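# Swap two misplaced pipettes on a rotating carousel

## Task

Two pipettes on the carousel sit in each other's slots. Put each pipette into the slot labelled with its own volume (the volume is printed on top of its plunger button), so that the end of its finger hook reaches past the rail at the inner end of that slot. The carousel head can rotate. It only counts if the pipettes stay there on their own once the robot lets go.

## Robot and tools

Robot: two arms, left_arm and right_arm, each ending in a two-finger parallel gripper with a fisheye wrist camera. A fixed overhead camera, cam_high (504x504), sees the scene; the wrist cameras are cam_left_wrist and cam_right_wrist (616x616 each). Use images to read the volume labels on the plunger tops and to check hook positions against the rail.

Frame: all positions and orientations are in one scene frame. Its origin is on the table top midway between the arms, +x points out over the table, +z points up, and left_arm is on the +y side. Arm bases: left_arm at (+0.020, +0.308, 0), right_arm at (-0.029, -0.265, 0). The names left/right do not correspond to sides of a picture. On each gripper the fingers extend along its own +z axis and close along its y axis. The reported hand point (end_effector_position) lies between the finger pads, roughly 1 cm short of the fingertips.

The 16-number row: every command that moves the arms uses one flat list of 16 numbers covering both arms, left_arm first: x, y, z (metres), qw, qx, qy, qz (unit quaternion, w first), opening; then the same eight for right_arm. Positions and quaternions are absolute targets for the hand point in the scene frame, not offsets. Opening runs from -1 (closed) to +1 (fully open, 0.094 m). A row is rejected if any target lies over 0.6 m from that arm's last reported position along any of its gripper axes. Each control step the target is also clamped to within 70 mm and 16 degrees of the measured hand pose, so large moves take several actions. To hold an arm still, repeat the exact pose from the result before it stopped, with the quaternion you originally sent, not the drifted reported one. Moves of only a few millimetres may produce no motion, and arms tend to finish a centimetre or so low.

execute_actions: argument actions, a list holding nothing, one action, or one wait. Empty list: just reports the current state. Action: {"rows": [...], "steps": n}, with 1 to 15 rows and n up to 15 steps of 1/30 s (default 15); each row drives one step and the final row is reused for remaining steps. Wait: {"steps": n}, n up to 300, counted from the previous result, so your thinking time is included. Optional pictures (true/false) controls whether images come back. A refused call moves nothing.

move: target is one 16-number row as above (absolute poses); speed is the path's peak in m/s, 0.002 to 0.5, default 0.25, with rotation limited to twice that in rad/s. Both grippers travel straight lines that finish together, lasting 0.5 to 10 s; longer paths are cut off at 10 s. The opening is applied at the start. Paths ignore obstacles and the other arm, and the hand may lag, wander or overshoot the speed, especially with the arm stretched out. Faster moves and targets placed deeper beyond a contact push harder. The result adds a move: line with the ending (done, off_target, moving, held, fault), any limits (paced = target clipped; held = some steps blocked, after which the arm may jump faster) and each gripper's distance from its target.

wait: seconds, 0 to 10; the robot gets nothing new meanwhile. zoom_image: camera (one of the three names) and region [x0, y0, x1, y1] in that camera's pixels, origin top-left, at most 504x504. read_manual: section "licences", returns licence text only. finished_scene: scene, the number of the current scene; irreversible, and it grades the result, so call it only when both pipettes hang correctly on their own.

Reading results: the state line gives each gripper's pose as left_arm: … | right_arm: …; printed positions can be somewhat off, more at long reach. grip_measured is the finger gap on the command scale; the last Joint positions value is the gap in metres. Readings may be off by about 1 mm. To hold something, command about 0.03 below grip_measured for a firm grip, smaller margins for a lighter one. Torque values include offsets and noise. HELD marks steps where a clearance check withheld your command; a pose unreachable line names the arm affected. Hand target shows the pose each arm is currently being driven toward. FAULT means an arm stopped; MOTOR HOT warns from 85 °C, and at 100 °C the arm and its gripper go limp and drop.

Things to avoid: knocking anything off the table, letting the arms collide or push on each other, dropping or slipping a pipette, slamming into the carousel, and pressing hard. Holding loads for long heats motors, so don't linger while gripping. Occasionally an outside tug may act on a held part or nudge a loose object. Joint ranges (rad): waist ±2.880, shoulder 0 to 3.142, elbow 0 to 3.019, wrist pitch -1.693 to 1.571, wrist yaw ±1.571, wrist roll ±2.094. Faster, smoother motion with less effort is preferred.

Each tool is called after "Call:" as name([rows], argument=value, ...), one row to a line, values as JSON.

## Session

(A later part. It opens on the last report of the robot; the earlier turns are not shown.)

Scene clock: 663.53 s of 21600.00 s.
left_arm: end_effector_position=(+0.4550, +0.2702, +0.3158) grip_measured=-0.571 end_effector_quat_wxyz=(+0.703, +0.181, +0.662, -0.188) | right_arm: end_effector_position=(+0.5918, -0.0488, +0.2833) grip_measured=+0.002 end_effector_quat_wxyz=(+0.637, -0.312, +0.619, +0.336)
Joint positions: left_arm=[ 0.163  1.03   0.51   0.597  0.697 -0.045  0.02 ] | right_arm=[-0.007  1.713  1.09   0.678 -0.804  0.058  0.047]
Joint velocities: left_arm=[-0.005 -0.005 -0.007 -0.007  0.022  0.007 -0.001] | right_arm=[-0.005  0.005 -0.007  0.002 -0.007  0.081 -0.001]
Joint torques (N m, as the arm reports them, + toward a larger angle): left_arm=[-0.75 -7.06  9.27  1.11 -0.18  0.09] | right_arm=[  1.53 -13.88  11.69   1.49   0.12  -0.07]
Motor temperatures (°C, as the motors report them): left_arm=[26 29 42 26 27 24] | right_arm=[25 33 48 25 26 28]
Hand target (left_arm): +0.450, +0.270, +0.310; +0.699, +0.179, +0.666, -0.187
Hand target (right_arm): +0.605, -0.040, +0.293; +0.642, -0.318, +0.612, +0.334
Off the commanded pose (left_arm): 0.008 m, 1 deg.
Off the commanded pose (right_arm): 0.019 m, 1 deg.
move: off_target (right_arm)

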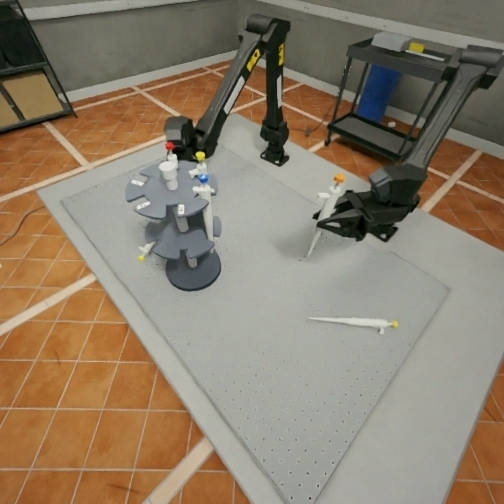

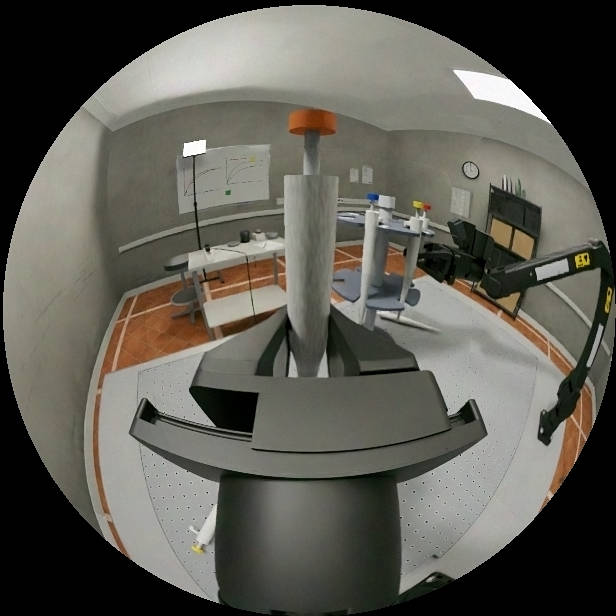

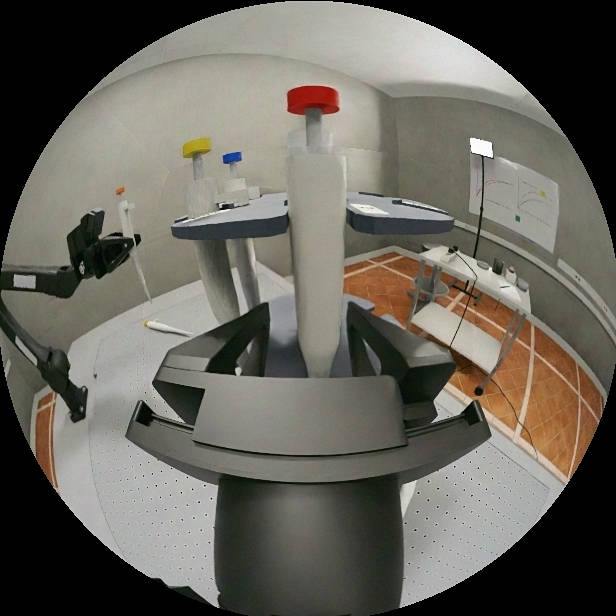

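Call:
move(target=[0.45,0.27,0.31,0.699,0.179,0.666,-0.187,-0.62, 0.566,-0.006,0.292,0.713,-0.120,0.6795,0.1257,-0.3], speed=0.08)

Call:
move(target=[0.45,0.27,0.31,0.699,0.179,0.666,-0.187,-0.62, 0.574,0.024,0.292,0.7233,0.0301,0.6893,-0.0316,-0.3], speed=0.08)

Scene clock: 671.87 s of 21600.00 s.
left_arm: end_effector_position=(+0.4550, +0.2702, +0.3158) grip_measured=-0.571 end_effector_quat_wxyz=(+0.703, +0.181, +0.662, -0.188) | right_arm: end_effector_position=(+0.5766, -0.0127, +0.2746) grip_measured=-0.298 end_effector_quat_wxyz=(+0.702, -0.114, +0.692, +0.123)
Joint positions: left_arm=[ 0.163  1.03   0.51   0.597  0.697 -0.045  0.02 ] | right_arm=[0.263 1.623 0.962 0.678 0.081 0.008 0.033]
Joint velocities: left_arm=[ 0.015 -0.005  0.012  0.007 -0.051  0.007  0.   ] | right_arm=[-0.015 -0.005 -0.032 -0.012 -0.037 -0.022  0.   ]
Joint torques (N m, as the arm reports them, + toward a larger angle): left_arm=[-0.86 -7.22  9.25  1.18 -0.17  0.09] | right_arm=[  1.88 -17.54   6.99   2.66   0.08  -0.15]
Motor temperatures (°C, as the motors report them): left_arm=[26 29 42 26 27 24] | right_arm=[25 33 48 25 26 28]
Hand target (left_arm): +0.450, +0.270, +0.310; +0.699, +0.179, +0.666, -0.187
Hand target (right_arm): +0.567, -0.006, +0.291; +0.712, -0.120, +0.681, +0.125
Off the commanded pose (left_arm): 0.008 m, 1 deg.
Off the commanded pose (right_arm): 0.021 m, 2 deg.
After step 90, 1.20 s passed at rest.
move: off_target (right_arm)

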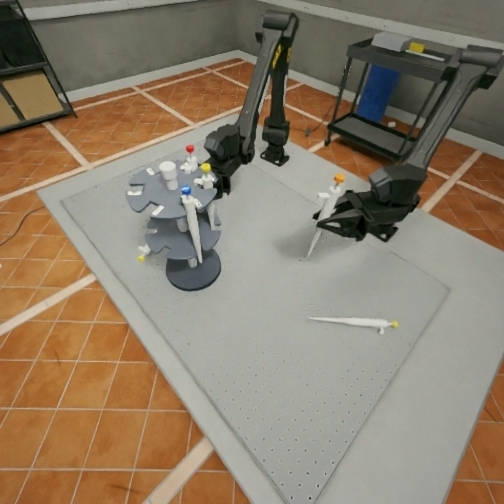

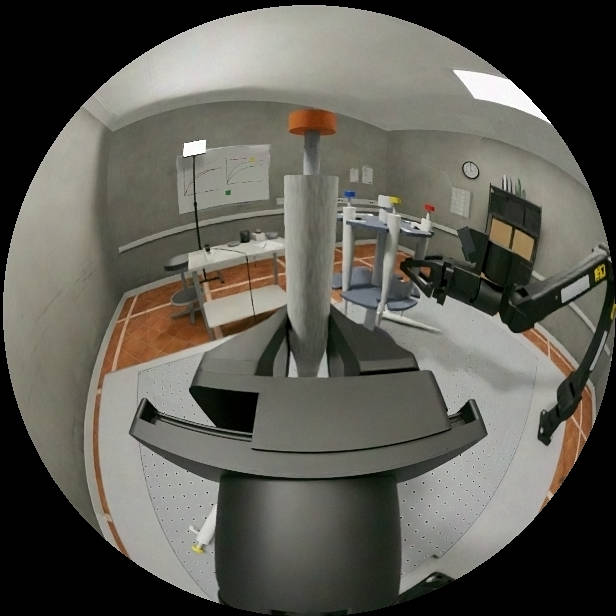

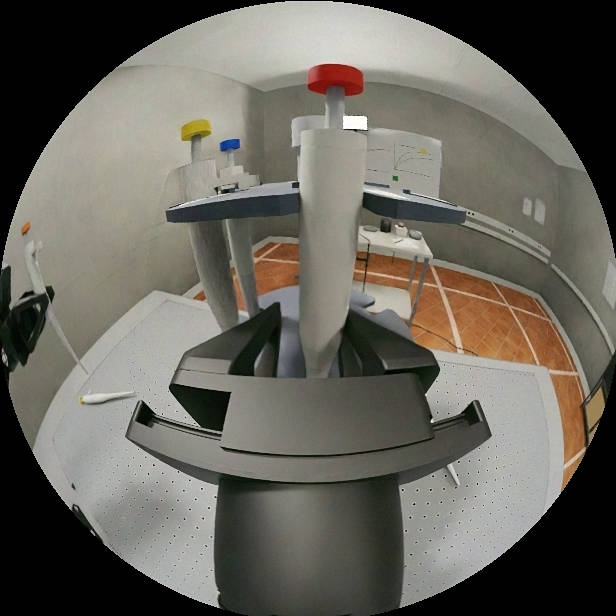

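Scene clock: 674.87 s of 21600.00 s.
left_arm: end_effector_position=(+0.4550, +0.2702, +0.3158) grip_measured=-0.571 end_effector_quat_wxyz=(+0.703, +0.181, +0.662, -0.188) | right_arm: end_effector_position=(+0.5640, +0.0046, +0.2800) grip_measured=-0.298 end_effector_quat_wxyz=(+0.717, +0.035, +0.696, -0.036)
Joint positions: left_arm=[ 0.163  1.03   0.51   0.597  0.697 -0.045  0.02 ] | right_arm=[ 0.444  1.678  1.039  0.678  0.698 -0.026  0.033]
Joint velocities: left_arm=[ 0.005  0.005  0.007 -0.007 -0.095 -0.007  0.001] | right_arm=[-0.005 -0.005 -0.007 -0.002 -0.022  0.022 -0.   ]
Joint torques (N m, as the arm reports them, + toward a larger angle): left_arm=[-0.28 -7.53  9.08  1.31 -0.17  0.12] | right_arm=[  2.14 -12.83  12.03   1.53   0.02  -0.09]
Motor temperatures (°C, as the motors report them): left_arm=[26 29 42 26 27 24] | right_arm=[25 33 48 25 26 28]
Hand target (left_arm): +0.450, +0.270, +0.310; +0.699, +0.179, +0.666, -0.187
Hand target (right_arm): +0.573, +0.023, +0.292; +0.722, +0.030, +0.690, -0.032
Off the commanded pose (left_arm): 0.008 m, 1 deg.
Off the commanded pose (right_arm): 0.025 m, 1 deg.
move: off_target (right_arm)

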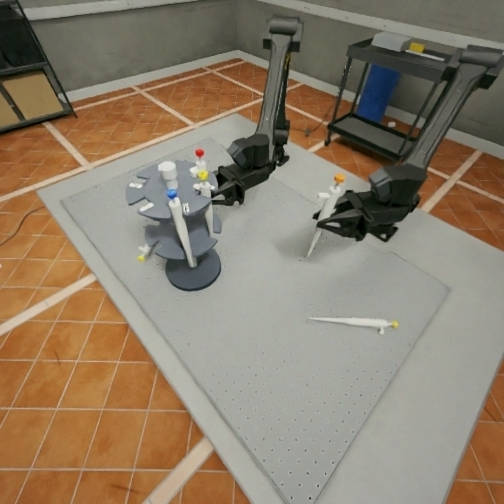

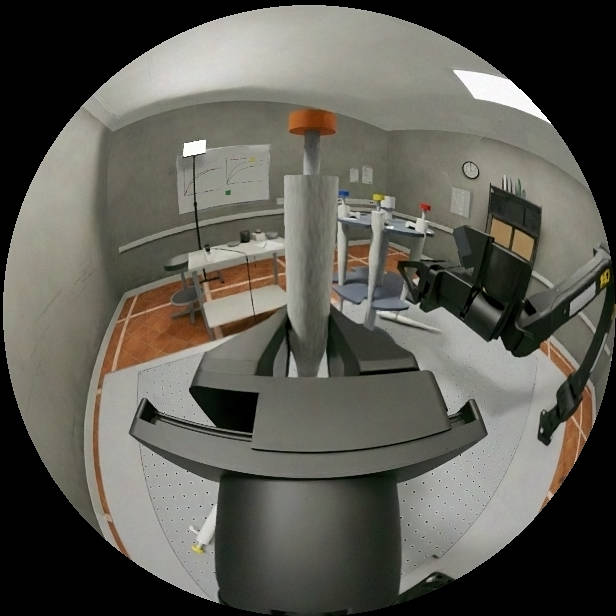

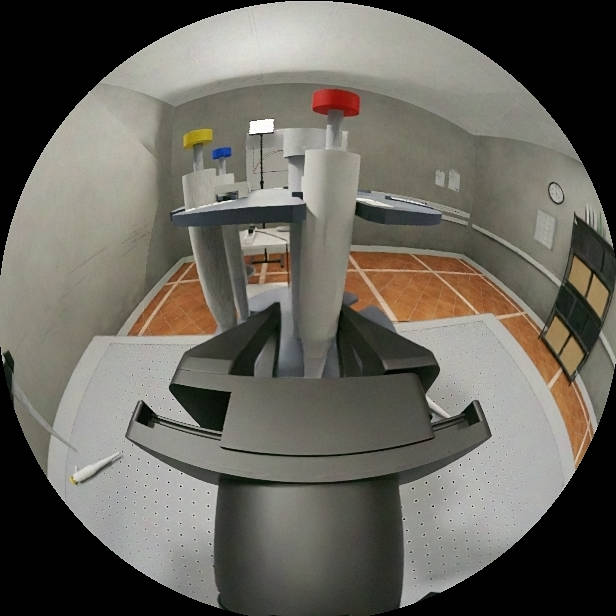

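Call:
move(target=[0.45,0.27,0.31,0.699,0.179,0.666,-0.187,-0.62, 0.568,-0.012,0.29,0.723,-0.036,0.689,0.038,-0.2], speed=0.05)

Scene clock: 681.70 s of 21600.00 s.
left_arm: end_effector_position=(+0.4550, +0.2702, +0.3158) grip_measured=-0.571 end_effector_quat_wxyz=(+0.703, +0.181, +0.662, -0.188) | right_arm: end_effector_position=(+0.5695, -0.0012, +0.2717) grip_measured=-0.201 end_effector_quat_wxyz=(+0.711, -0.047, +0.700, +0.034)
Joint positions: left_arm=[ 0.163  1.03   0.51   0.597  0.697 -0.045  0.02 ] | right_arm=[ 0.366  1.645  0.983  0.678  0.405 -0.026  0.038]
Joint velocities: left_arm=[-0.005 -0.015  0.012  0.007 -0.037  0.022 -0.001] | right_arm=[ 0.005  0.005 -0.002 -0.032 -0.007 -0.022 -0.   ]
Joint torques (N m, as the arm reports them, + toward a larger angle): left_arm=[-0.66 -7.19  9.25  1.07 -0.16  0.1 ] | right_arm=[ -0.21 -17.84   6.89   3.44  -0.21   0.06]
Motor temperatures (°C, as the motors report them): left_arm=[26 29 42 26 27 24] | right_arm=[25 33 48 25 26 28]
Hand target (left_arm): +0.450, +0.270, +0.310; +0.699, +0.179, +0.666, -0.187
Hand target (right_arm): +0.568, -0.012, +0.289; +0.723, -0.036, +0.688, +0.038
Off the commanded pose (left_arm): 0.008 m, 1 deg.
Off the commanded pose (right_arm): 0.021 m, 2 deg.
After step 90, 1.47 s passed at rest.
move: off_target (right_arm)

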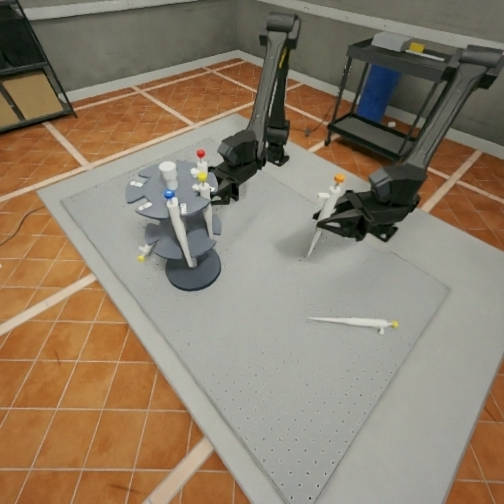

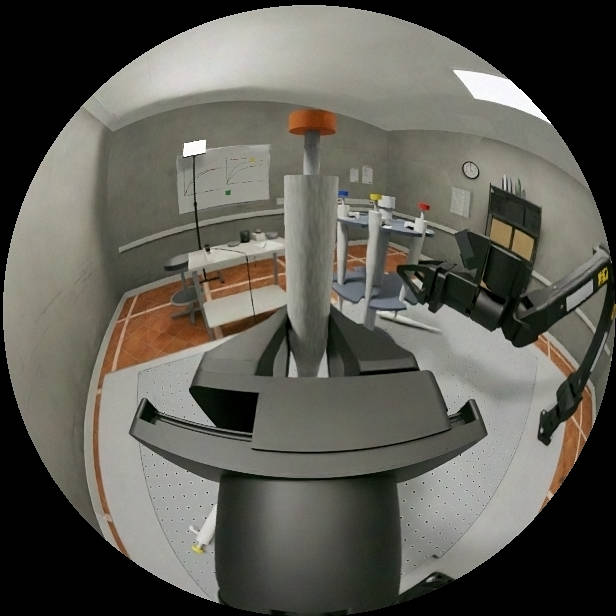

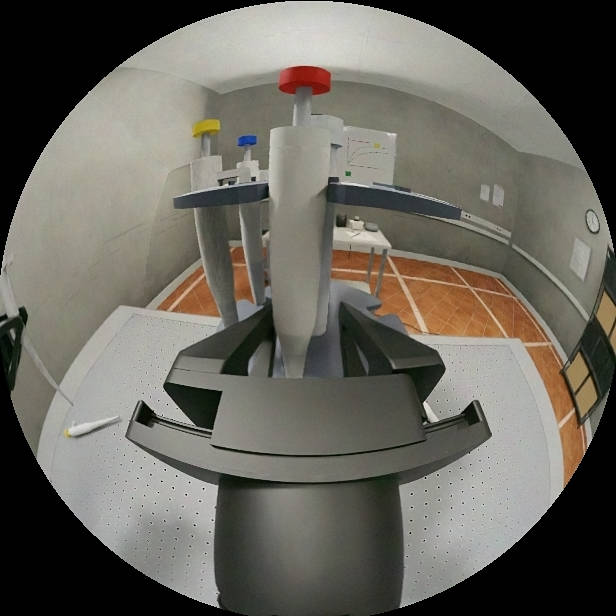

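Call:
move(target=[0.45,0.27,0.31,0.699,0.179,0.666,-0.187,-0.62, 0.572,0.014,0.30,0.7236,0.024,0.6896,-0.0253,-0.1], speed=0.05)

Scene clock: 687.77 s of 21600.00 s.
left_arm: end_effector_position=(+0.4550, +0.2702, +0.3158) grip_measured=-0.571 end_effector_quat_wxyz=(+0.703, +0.181, +0.662, -0.188) | right_arm: end_effector_position=(+0.5614, -0.0033, +0.2898) grip_measured=-0.101 end_effector_quat_wxyz=(+0.719, +0.028, +0.694, -0.028)
Joint positions: left_arm=[ 0.163  1.03   0.51   0.597  0.697 -0.045  0.02 ] | right_arm=[ 0.428  1.645  1.022  0.668  0.661 -0.026  0.042]
Joint velocities: left_arm=[ 0.005 -0.005 -0.002 -0.017 -0.081 -0.081 -0.   ] | right_arm=[-0.005 -0.024 -0.007 -0.002 -0.037  0.022  0.001]
Joint torques (N m, as the arm reports them, + toward a larger angle): left_arm=[-0.84 -7.18  9.14  1.11 -0.18  0.09] | right_arm=[  1.85 -12.91  11.83   1.4    0.14  -0.12]
Motor temperatures (°C, as the motors report them): left_arm=[26 29 42 26 27 24] | right_arm=[25 34 48 25 26 28]
Hand target (left_arm): +0.450, +0.270, +0.310; +0.699, +0.179, +0.666, -0.187
Hand target (right_arm): +0.571, +0.013, +0.300; +0.723, +0.024, +0.690, -0.025
Off the commanded pose (left_arm): 0.008 m, 1 deg.
Off the commanded pose (right_arm): 0.023 m, 1 deg.
After step 90, 0.87 s passed at rest.
move: off_target (right_arm)

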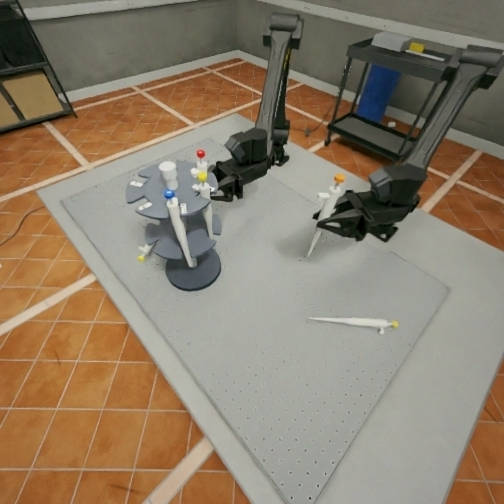

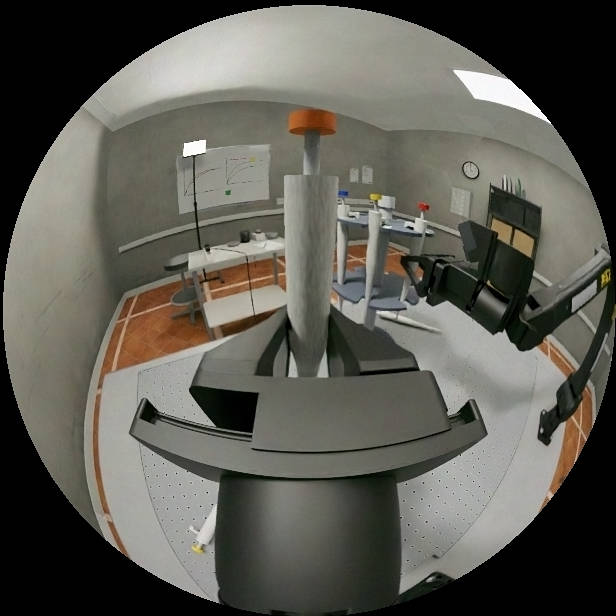

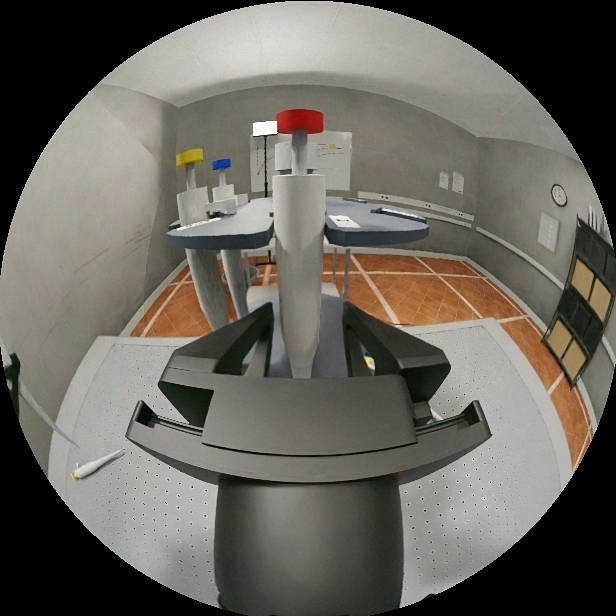

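Call:
move(target=[0.45,0.27,0.31,0.699,0.179,0.666,-0.187,-0.62, 0.572,0.014,0.30,0.7236,0.024,0.6896,-0.0253,-0.63], speed=0.05)

Call:
move(target=[0.45,0.27,0.31,0.699,0.179,0.666,-0.187,-0.62, 0.570,0.005,0.335,0.740,0.024,0.672,-0.026,-0.63], speed=0.04)

Scene clock: 691.57 s of 21600.00 s.
left_arm: end_effector_position=(+0.4550, +0.2702, +0.3158) grip_measured=-0.571 end_effector_quat_wxyz=(+0.703, +0.181, +0.662, -0.188) | right_arm: end_effector_position=(+0.5615, -0.0032, +0.2896) grip_measured=-0.578 end_effector_quat_wxyz=(+0.719, +0.028, +0.694, -0.028)
Joint positions: left_arm=[ 0.163  1.03   0.51   0.597  0.697 -0.045  0.02 ] | right_arm=[ 0.428  1.645  1.022  0.668  0.661 -0.026  0.02 ]
Joint velocities: left_arm=[ 0.005 -0.015  0.012  0.002 -0.037  0.051 -0.001] | right_arm=[ 0.005 -0.015 -0.012  0.017 -0.007 -0.037  0.003]
Joint torques (N m, as the arm reports them, + toward a larger angle): left_arm=[-0.64 -7.17  9.21  1.03 -0.21  0.11] | right_arm=[  1.69 -12.61  11.89   1.72   0.13  -0.13]
Motor temperatures (°C, as the motors report them): left_arm=[26 29 42 26 27 24] | right_arm=[25 33 48 25 26 28]
Hand target (left_arm): +0.450, +0.270, +0.310; +0.699, +0.179, +0.666, -0.187
Hand target (right_arm): +0.571, +0.013, +0.300; +0.724, +0.024, +0.689, -0.025
Off the commanded pose (left_arm): 0.008 m, 1 deg.
Off the commanded pose (right_arm): 0.023 m, 1 deg.
After step 90, 0.10 s passed at rest.
move: off_target (right_arm)

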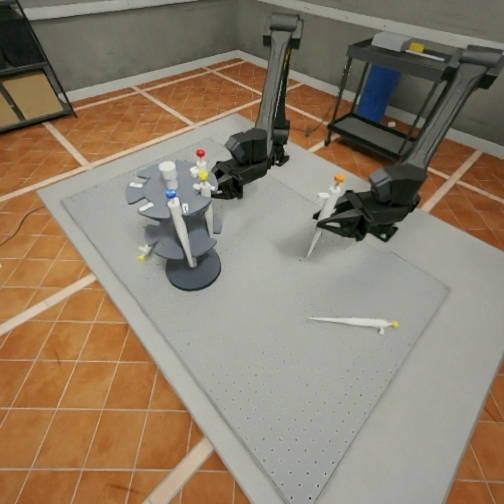

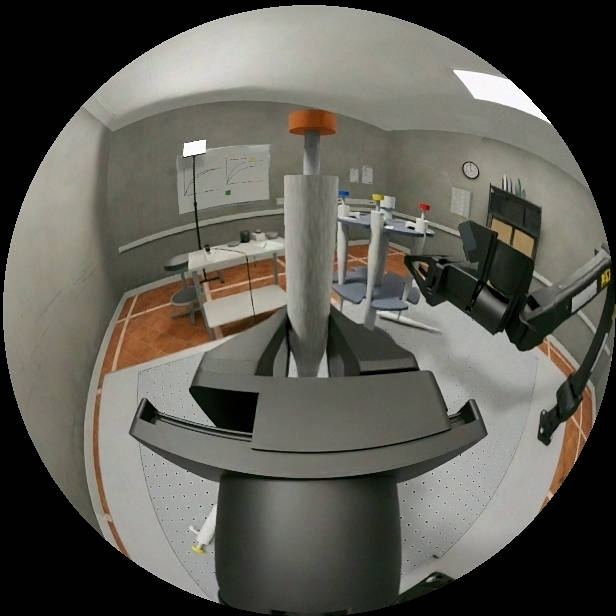

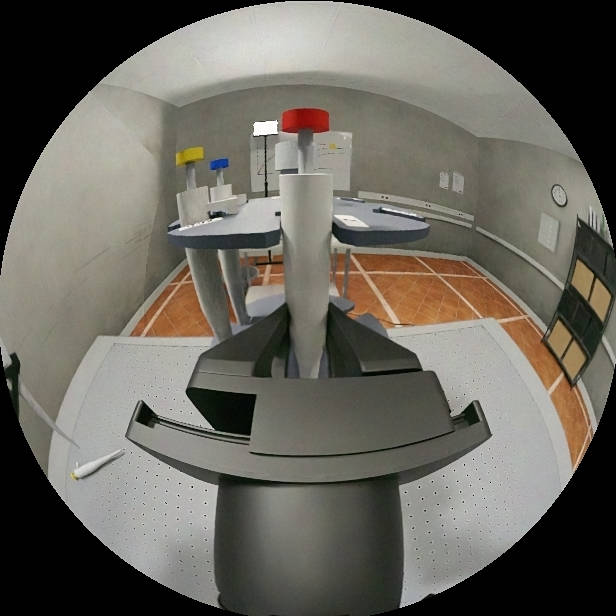

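Scene clock: 692.97 s of 21600.00 s.
left_arm: end_effector_position=(+0.4550, +0.2702, +0.3158) grip_measured=-0.571 end_effector_quat_wxyz=(+0.703, +0.181, +0.662, -0.188) | right_arm: end_effector_position=(+0.5616, -0.0026, +0.2900) grip_measured=-0.578 end_effector_quat_wxyz=(+0.719, +0.016, +0.694, -0.038)
Joint positions: left_arm=[ 0.163  1.03   0.51   0.597  0.697 -0.045  0.02 ] | right_arm=[ 0.428  1.645  1.023  0.668  0.658 -0.057  0.02 ]
Joint velocities: left_arm=[ 0.005 -0.005 -0.002 -0.017  0.037 -0.066 -0.   ] | right_arm=[-0.024  0.005  0.007  0.012 -0.066  0.051  0.   ]
Joint torques (N m, as the arm reports them, + toward a larger angle): left_arm=[-0.75 -7.25  9.27  1.25 -0.18  0.13] | right_arm=[  0.97 -17.28  12.09   1.91  -0.26  -0.18]
Motor temperatures (°C, as the motors report them): left_arm=[26 29 42 26 27 24] | right_arm=[25 33 48 25 26 28]
Hand target (left_arm): +0.450, +0.270, +0.310; +0.699, +0.179, +0.666, -0.187
Hand target (right_arm): +0.567, +0.003, +0.335; +0.740, +0.024, +0.671, -0.026
Off the commanded pose (left_arm): 0.008 m, 1 deg.
Off the commanded pose (right_arm): 0.046 m, 4 deg.
move: off_target (right_arm)

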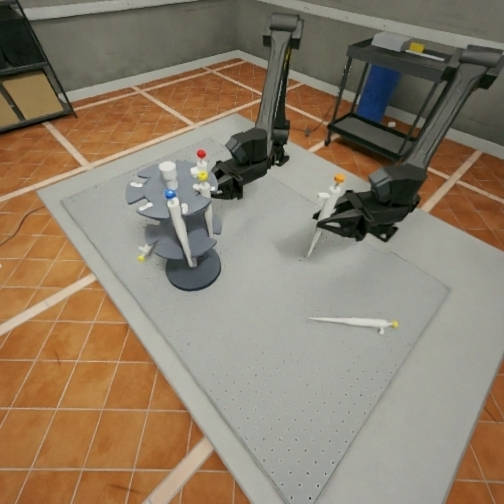

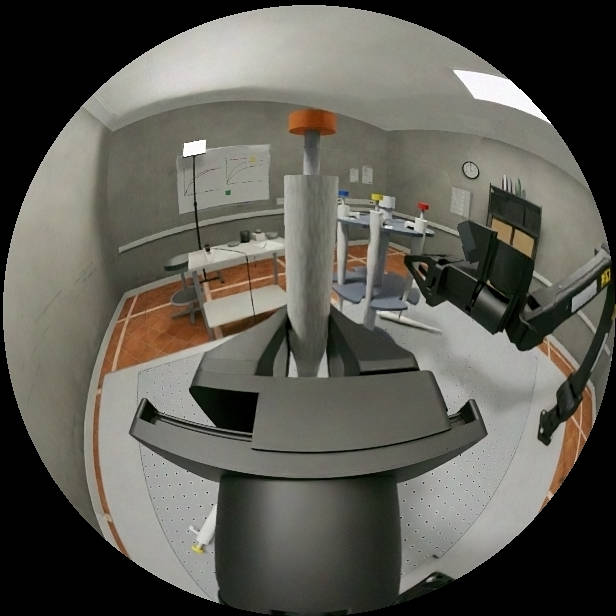

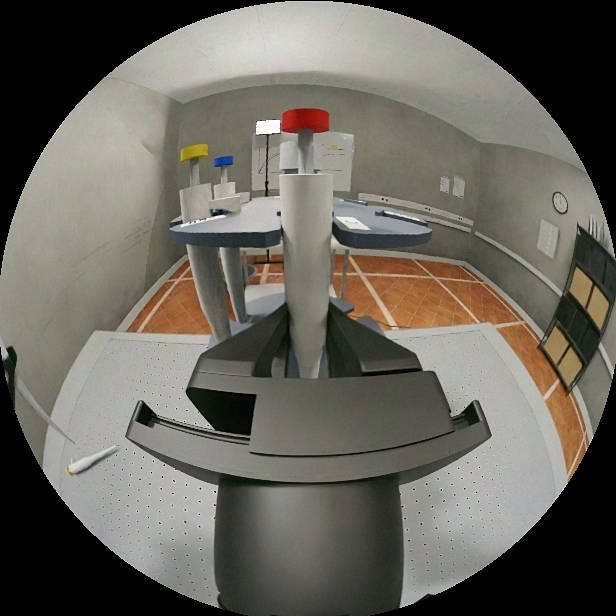

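Call:
move(target=[0.45,0.27,0.31,0.699,0.179,0.666,-0.187,-0.62, 0.574,0.005,0.350,0.748,0.024,0.663,-0.026,-0.63], speed=0.04)

Scene clock: 696.30 s of 21600.00 s.
left_arm: end_effector_position=(+0.4550, +0.2702, +0.3158) grip_measured=-0.571 end_effector_quat_wxyz=(+0.703, +0.181, +0.662, -0.188) | right_arm: end_effector_position=(+0.5624, -0.0011, +0.2920) grip_measured=-0.578 end_effector_quat_wxyz=(+0.720, +0.012, +0.693, -0.038)
Joint positions: left_arm=[ 0.163  1.03   0.51   0.597  0.697 -0.045  0.02 ] | right_arm=[ 0.428  1.645  1.027  0.668  0.652 -0.065  0.02 ]
Joint velocities: left_arm=[-0.005  0.015  0.017  0.002 -0.066  0.066  0.   ] | right_arm=[-0.015 -0.015 -0.002  0.017  0.007  0.081 -0.   ]
Joint torques (N m, as the arm reports them, + toward a larger angle): left_arm=[-0.59 -7.39  9.17  1.06 -0.18  0.1 ] | right_arm=[  0.08 -17.76  13.05   2.25  -0.29  -0.28]
Motor temperatures (°C, as the motors report them): left_arm=[26 29 42 26 27 24] | right_arm=[25 34 49 25 26 28]
Hand target (left_arm): +0.450, +0.270, +0.310; +0.699, +0.179, +0.666, -0.187
Hand target (right_arm): +0.569, +0.002, +0.350; +0.748, +0.024, +0.663, -0.027
Off the commanded pose (left_arm): 0.008 m, 1 deg.
Off the commanded pose (right_arm): 0.059 m, 5 deg.
move: off_target (right_arm)

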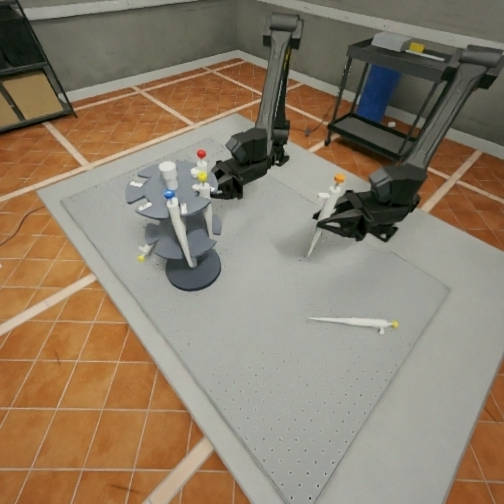

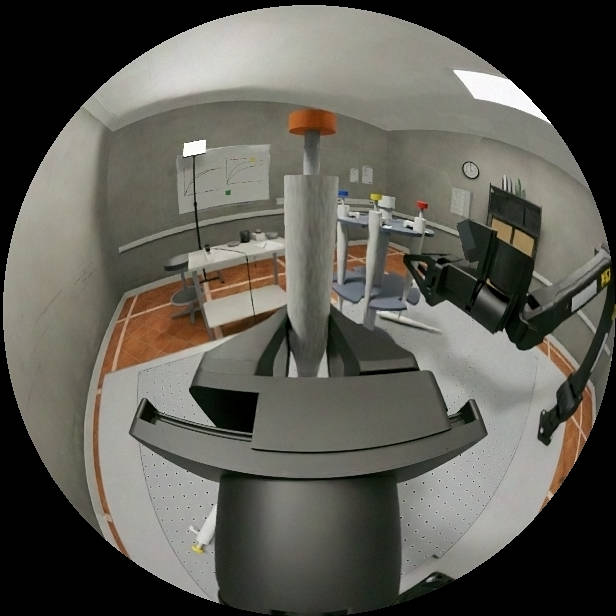

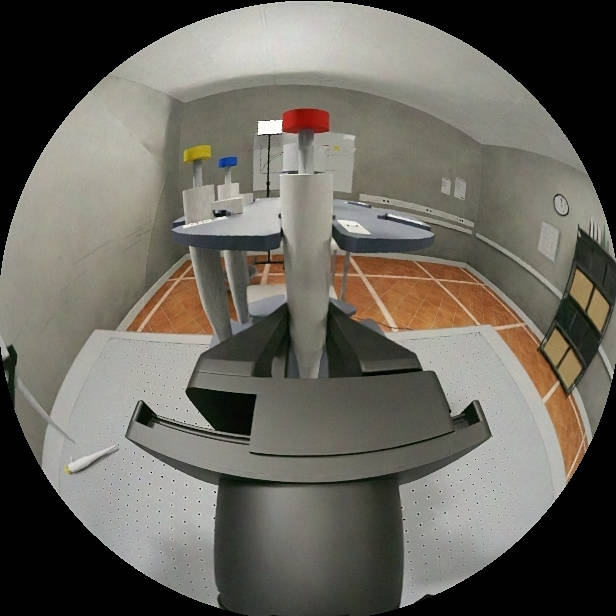

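Call:
move(target=[0.45,0.27,0.31,0.699,0.179,0.666,-0.187,-0.62, 0.570,0.003,0.345,0.7765,0.022,0.6286,-0.027,-0.63], speed=0.04)

Scene clock: 702.20 s of 21600.00 s.
left_arm: end_effector_position=(+0.4550, +0.2702, +0.3158) grip_measured=-0.571 end_effector_quat_wxyz=(+0.703, +0.181, +0.662, -0.188) | right_arm: end_effector_position=(+0.5596, -0.0007, +0.3218) grip_measured=-0.578 end_effector_quat_wxyz=(+0.758, +0.010, +0.651, -0.037)
Joint positions: left_arm=[ 0.163  1.03   0.51   0.597  0.697 -0.045  0.02 ] | right_arm=[ 0.428  1.645  1.027  0.809  0.638 -0.147  0.02 ]
Joint velocities: left_arm=[ 0.005 -0.005 -0.007  0.007 -0.022 -0.007 -0.   ] | right_arm=[-0.005  0.005 -0.012  0.002  0.007  0.022 -0.   ]
Joint torques (N m, as the arm reports them, + toward a larger angle): left_arm=[-0.65 -7.29  9.18  1.14 -0.15  0.09] | right_arm=[  0.26 -13.59  10.94   4.29  -0.36  -0.07]
Motor temperatures (°C, as the motors report them): left_arm=[26 28 42 26 27 24] | right_arm=[25 34 49 25 26 28]
Hand target (left_arm): +0.450, +0.270, +0.310; +0.699, +0.179, +0.666, -0.187
Hand target (right_arm): +0.568, +0.002, +0.345; +0.777, +0.022, +0.629, -0.028
Off the commanded pose (left_arm): 0.008 m, 1 deg.
Off the commanded pose (right_arm): 0.026 m, 4 deg.
After step 90, 0.50 s passed at rest.
move: off_target (right_arm)

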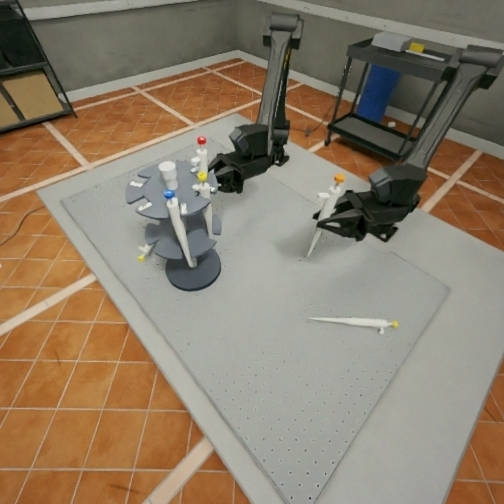

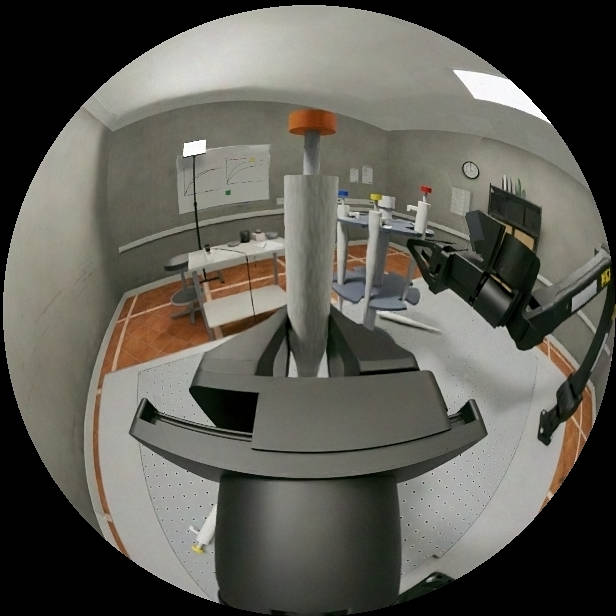

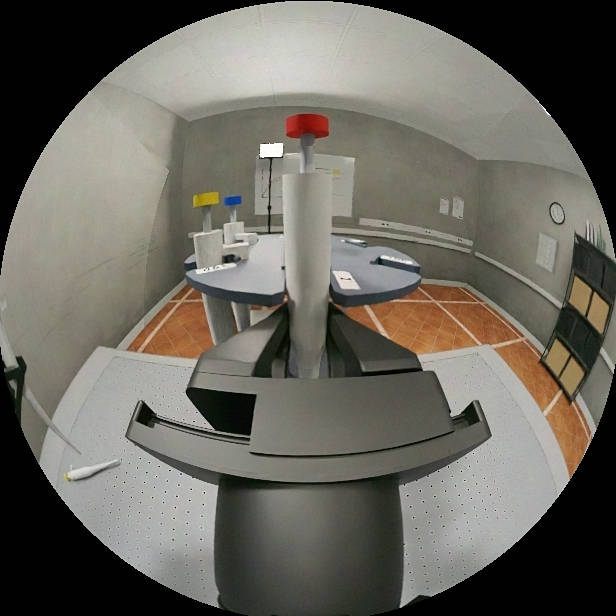

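Call:
move(target=[0.45,0.27,0.31,0.699,0.179,0.666,-0.187,-0.62, 0.455,0.004,0.31,0.749,0.02,0.662,-0.022,-0.64], speed=0.07)

Call:
move(target=[0.46,0.02,0.315,0.724,0.006,0.69,-0.006,-0.62, 0.46,-0.24,0.31,0.66,-0.30,0.60,0.33,-0.64], speed=0.15)

Scene clock: 707.07 s of 21600.00 s.
left_arm: end_effector_position=(+0.4550, +0.2702, +0.3158) grip_measured=-0.571 end_effector_quat_wxyz=(+0.703, +0.181, +0.662, -0.188) | right_arm: end_effector_position=(+0.4637, +0.0033, +0.2898) grip_measured=-0.578 end_effector_quat_wxyz=(+0.735, +0.005, +0.677, -0.041)
Joint positions: left_arm=[ 0.163  1.03   0.51   0.597  0.697 -0.045  0.02 ] | right_arm=[ 0.562  1.495  0.794  0.82   0.776 -0.132  0.02 ]
Joint velocities: left_arm=[ 0.005  0.005 -0.007  0.012 -0.066  0.037  0.   ] | right_arm=[-0.005 -0.005 -0.017 -0.002 -0.051 -0.007  0.   ]
Joint torques (N m, as the arm reports them, + toward a larger angle): left_arm=[-0.78 -7.49  9.24  1.17 -0.19  0.09] | right_arm=[  1.87 -14.32   6.94   3.74   0.07   0.11]
Motor temperatures (°C, as the motors report them): left_arm=[26 28 42 26 27 24] | right_arm=[25 34 49 25 26 28]
Hand target (left_arm): +0.450, +0.270, +0.310; +0.699, +0.179, +0.666, -0.187
Hand target (right_arm): +0.456, +0.004, +0.309; +0.749, +0.020, +0.662, -0.022
Off the commanded pose (left_arm): 0.008 m, 1 deg.
Off the commanded pose (right_arm): 0.022 m, 4 deg.
After step 90, 0.03 s passed at rest.
move: off_target (right_arm)

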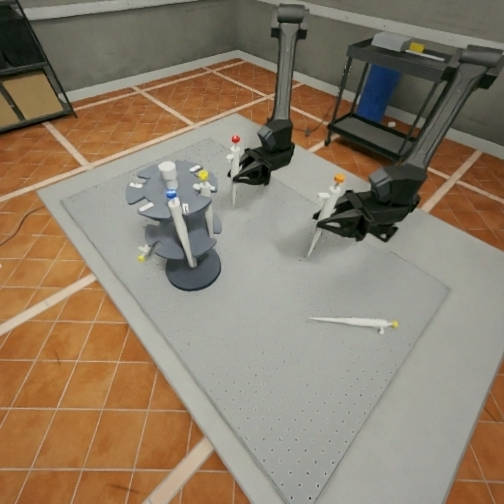

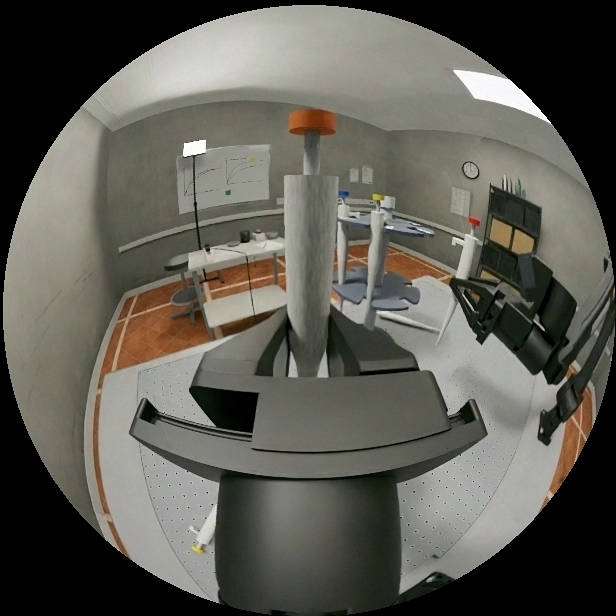

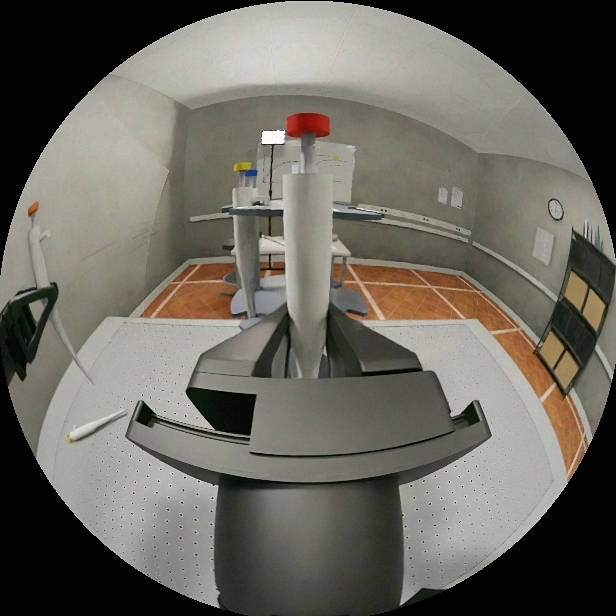

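Scene clock: 710.83 s of 21600.00 s.
left_arm: end_effector_position=(+0.4450, +0.0345, +0.2855) grip_measured=-0.571 end_effector_quat_wxyz=(+0.704, +0.020, +0.709, +0.008) | right_arm: end_effector_position=(+0.4423, -0.2309, +0.2889) grip_measured=-0.578 end_effector_quat_wxyz=(+0.648, -0.292, +0.615, +0.341)
Joint positions: left_arm=[-0.825  1.306  0.673  0.623 -0.802  0.031  0.02 ] | right_arm=[-0.425  1.399  0.675  0.922 -1.192  0.225  0.02 ]
Joint velocities: left_arm=[-0.015 -0.005 -0.002 -0.007  0.007  0.066  0.   ] | right_arm=[-0.015  0.015 -0.002  0.012 -0.022  0.066 -0.   ]
Joint torques (N m, as the arm reports them, + toward a larger angle): left_arm=[-1.36 -8.72 15.81  2.53 -0.15  0.1 ] | right_arm=[ 0.24 -7.68 10.96  3.41 -0.07  0.17]
Motor temperatures (°C, as the motors report them): left_arm=[26 28 42 26 27 24] | right_arm=[25 33 49 25 26 28]
Hand target (left_arm): +0.454, +0.022, +0.315; +0.723, +0.004, +0.691, -0.008
Hand target (right_arm): +0.455, -0.239, +0.309; +0.663, -0.302, +0.601, +0.330
Off the commanded pose (left_arm): 0.036 m, 4 deg.
Off the commanded pose (right_arm): 0.029 m, 3 deg.
move: off_target (left_arm, right_arm)

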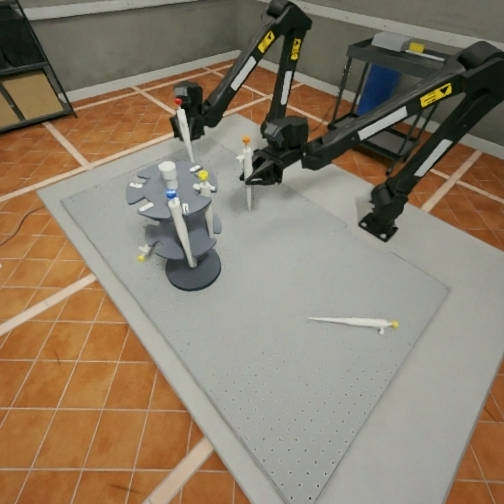

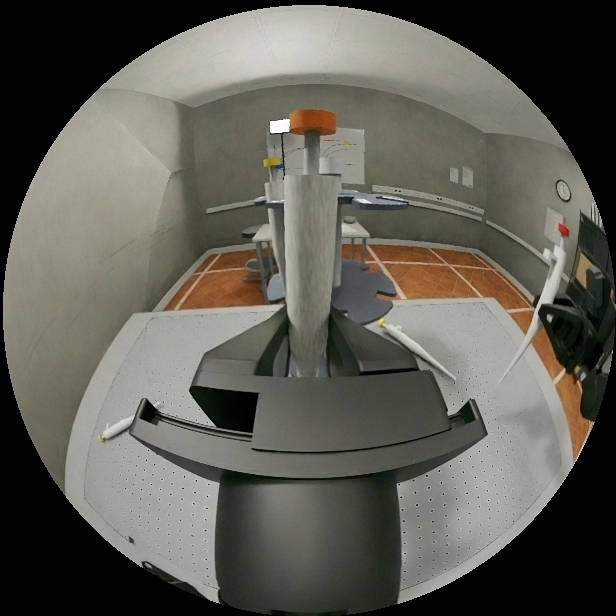

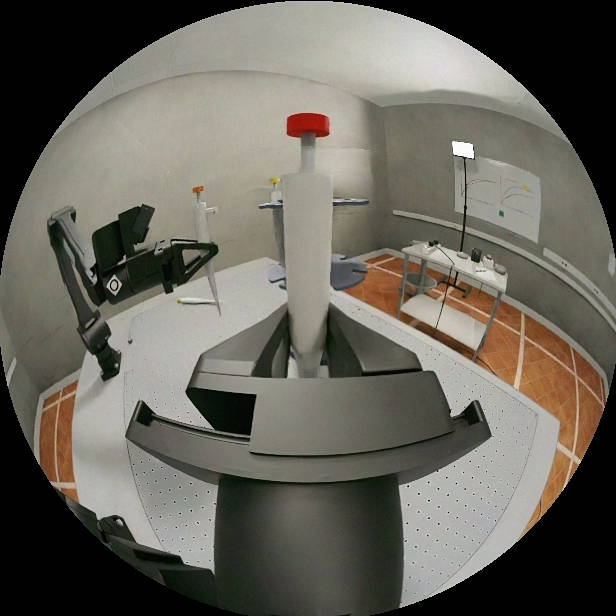

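Call:
move(target=[0.52,0.0,0.33,0.737,0.0177,0.6754,-0.0193,-0.62, 0.4423,-0.2309,0.2889,0.648,-0.292,0.615,0.341,-0.64], speed=0.1)

Scene clock: 715.00 s of 21600.00 s.
left_arm: end_effector_position=(+0.5046, +0.0072, +0.3017) grip_measured=-0.571 end_effector_quat_wxyz=(+0.718, +0.033, +0.695, -0.009) | right_arm: end_effector_position=(+0.4423, -0.2309, +0.2891) grip_measured=-0.578 end_effector_quat_wxyz=(+0.647, -0.291, +0.616, +0.343)
Joint positions: left_arm=[-0.755  1.444  0.826  0.659 -0.688  0.061  0.02 ] | right_arm=[-0.425  1.399  0.675  0.924 -1.192  0.231  0.02 ]
Joint velocities: left_arm=[-0.015  0.005 -0.002  0.002  0.037 -0.081  0.   ] | right_arm=[-0.005  0.005 -0.012 -0.007 -0.007  0.007 -0.001]
Joint torques (N m, as the arm reports them, + toward a larger angle): left_arm=[ -0.16 -11.54  15.8    2.42   0.08   0.13] | right_arm=[ 0.38 -9.85  6.88  1.9   0.08 -0.04]
Motor temperatures (°C, as the motors report them): left_arm=[26 28 43 26 27 24] | right_arm=[25 33 48 25 26 28]
Hand target (left_arm): +0.518, +0.001, +0.330; +0.737, +0.017, +0.676, -0.019
Hand target (right_arm): +0.442, -0.231, +0.289; +0.648, -0.292, +0.615, +0.341
Off the commanded pose (left_arm): 0.033 m, 4 deg.
Off the commanded pose (right_arm): 0.000 m, 0 deg.
move: off_target (left_arm)

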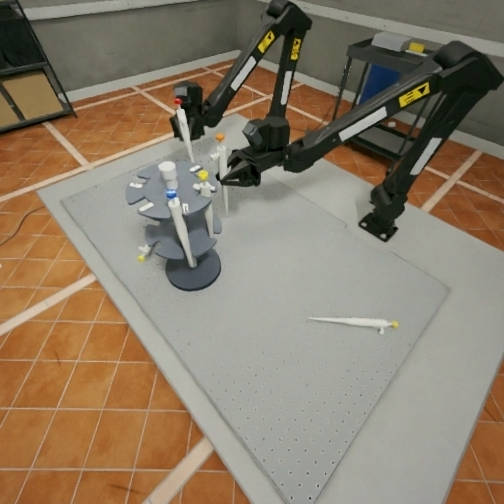

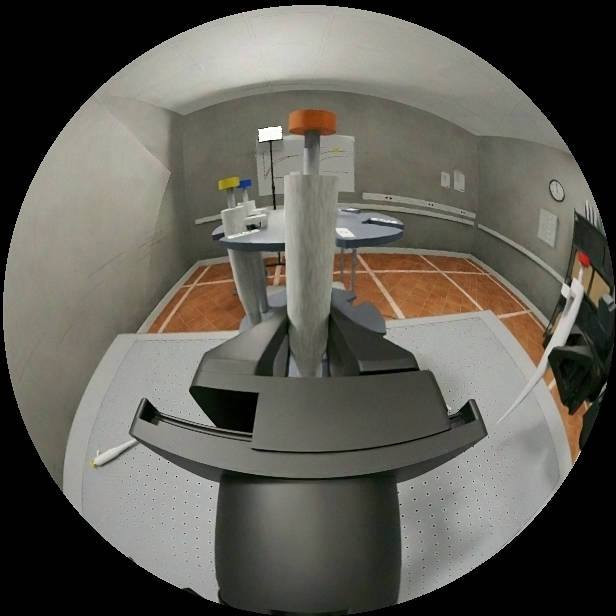

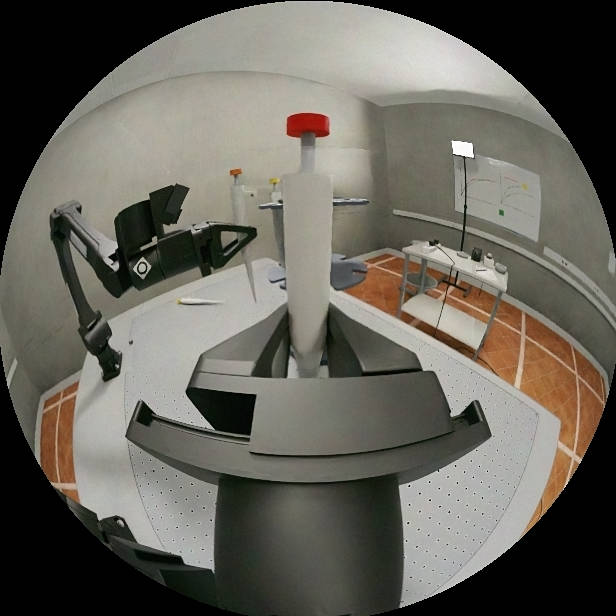

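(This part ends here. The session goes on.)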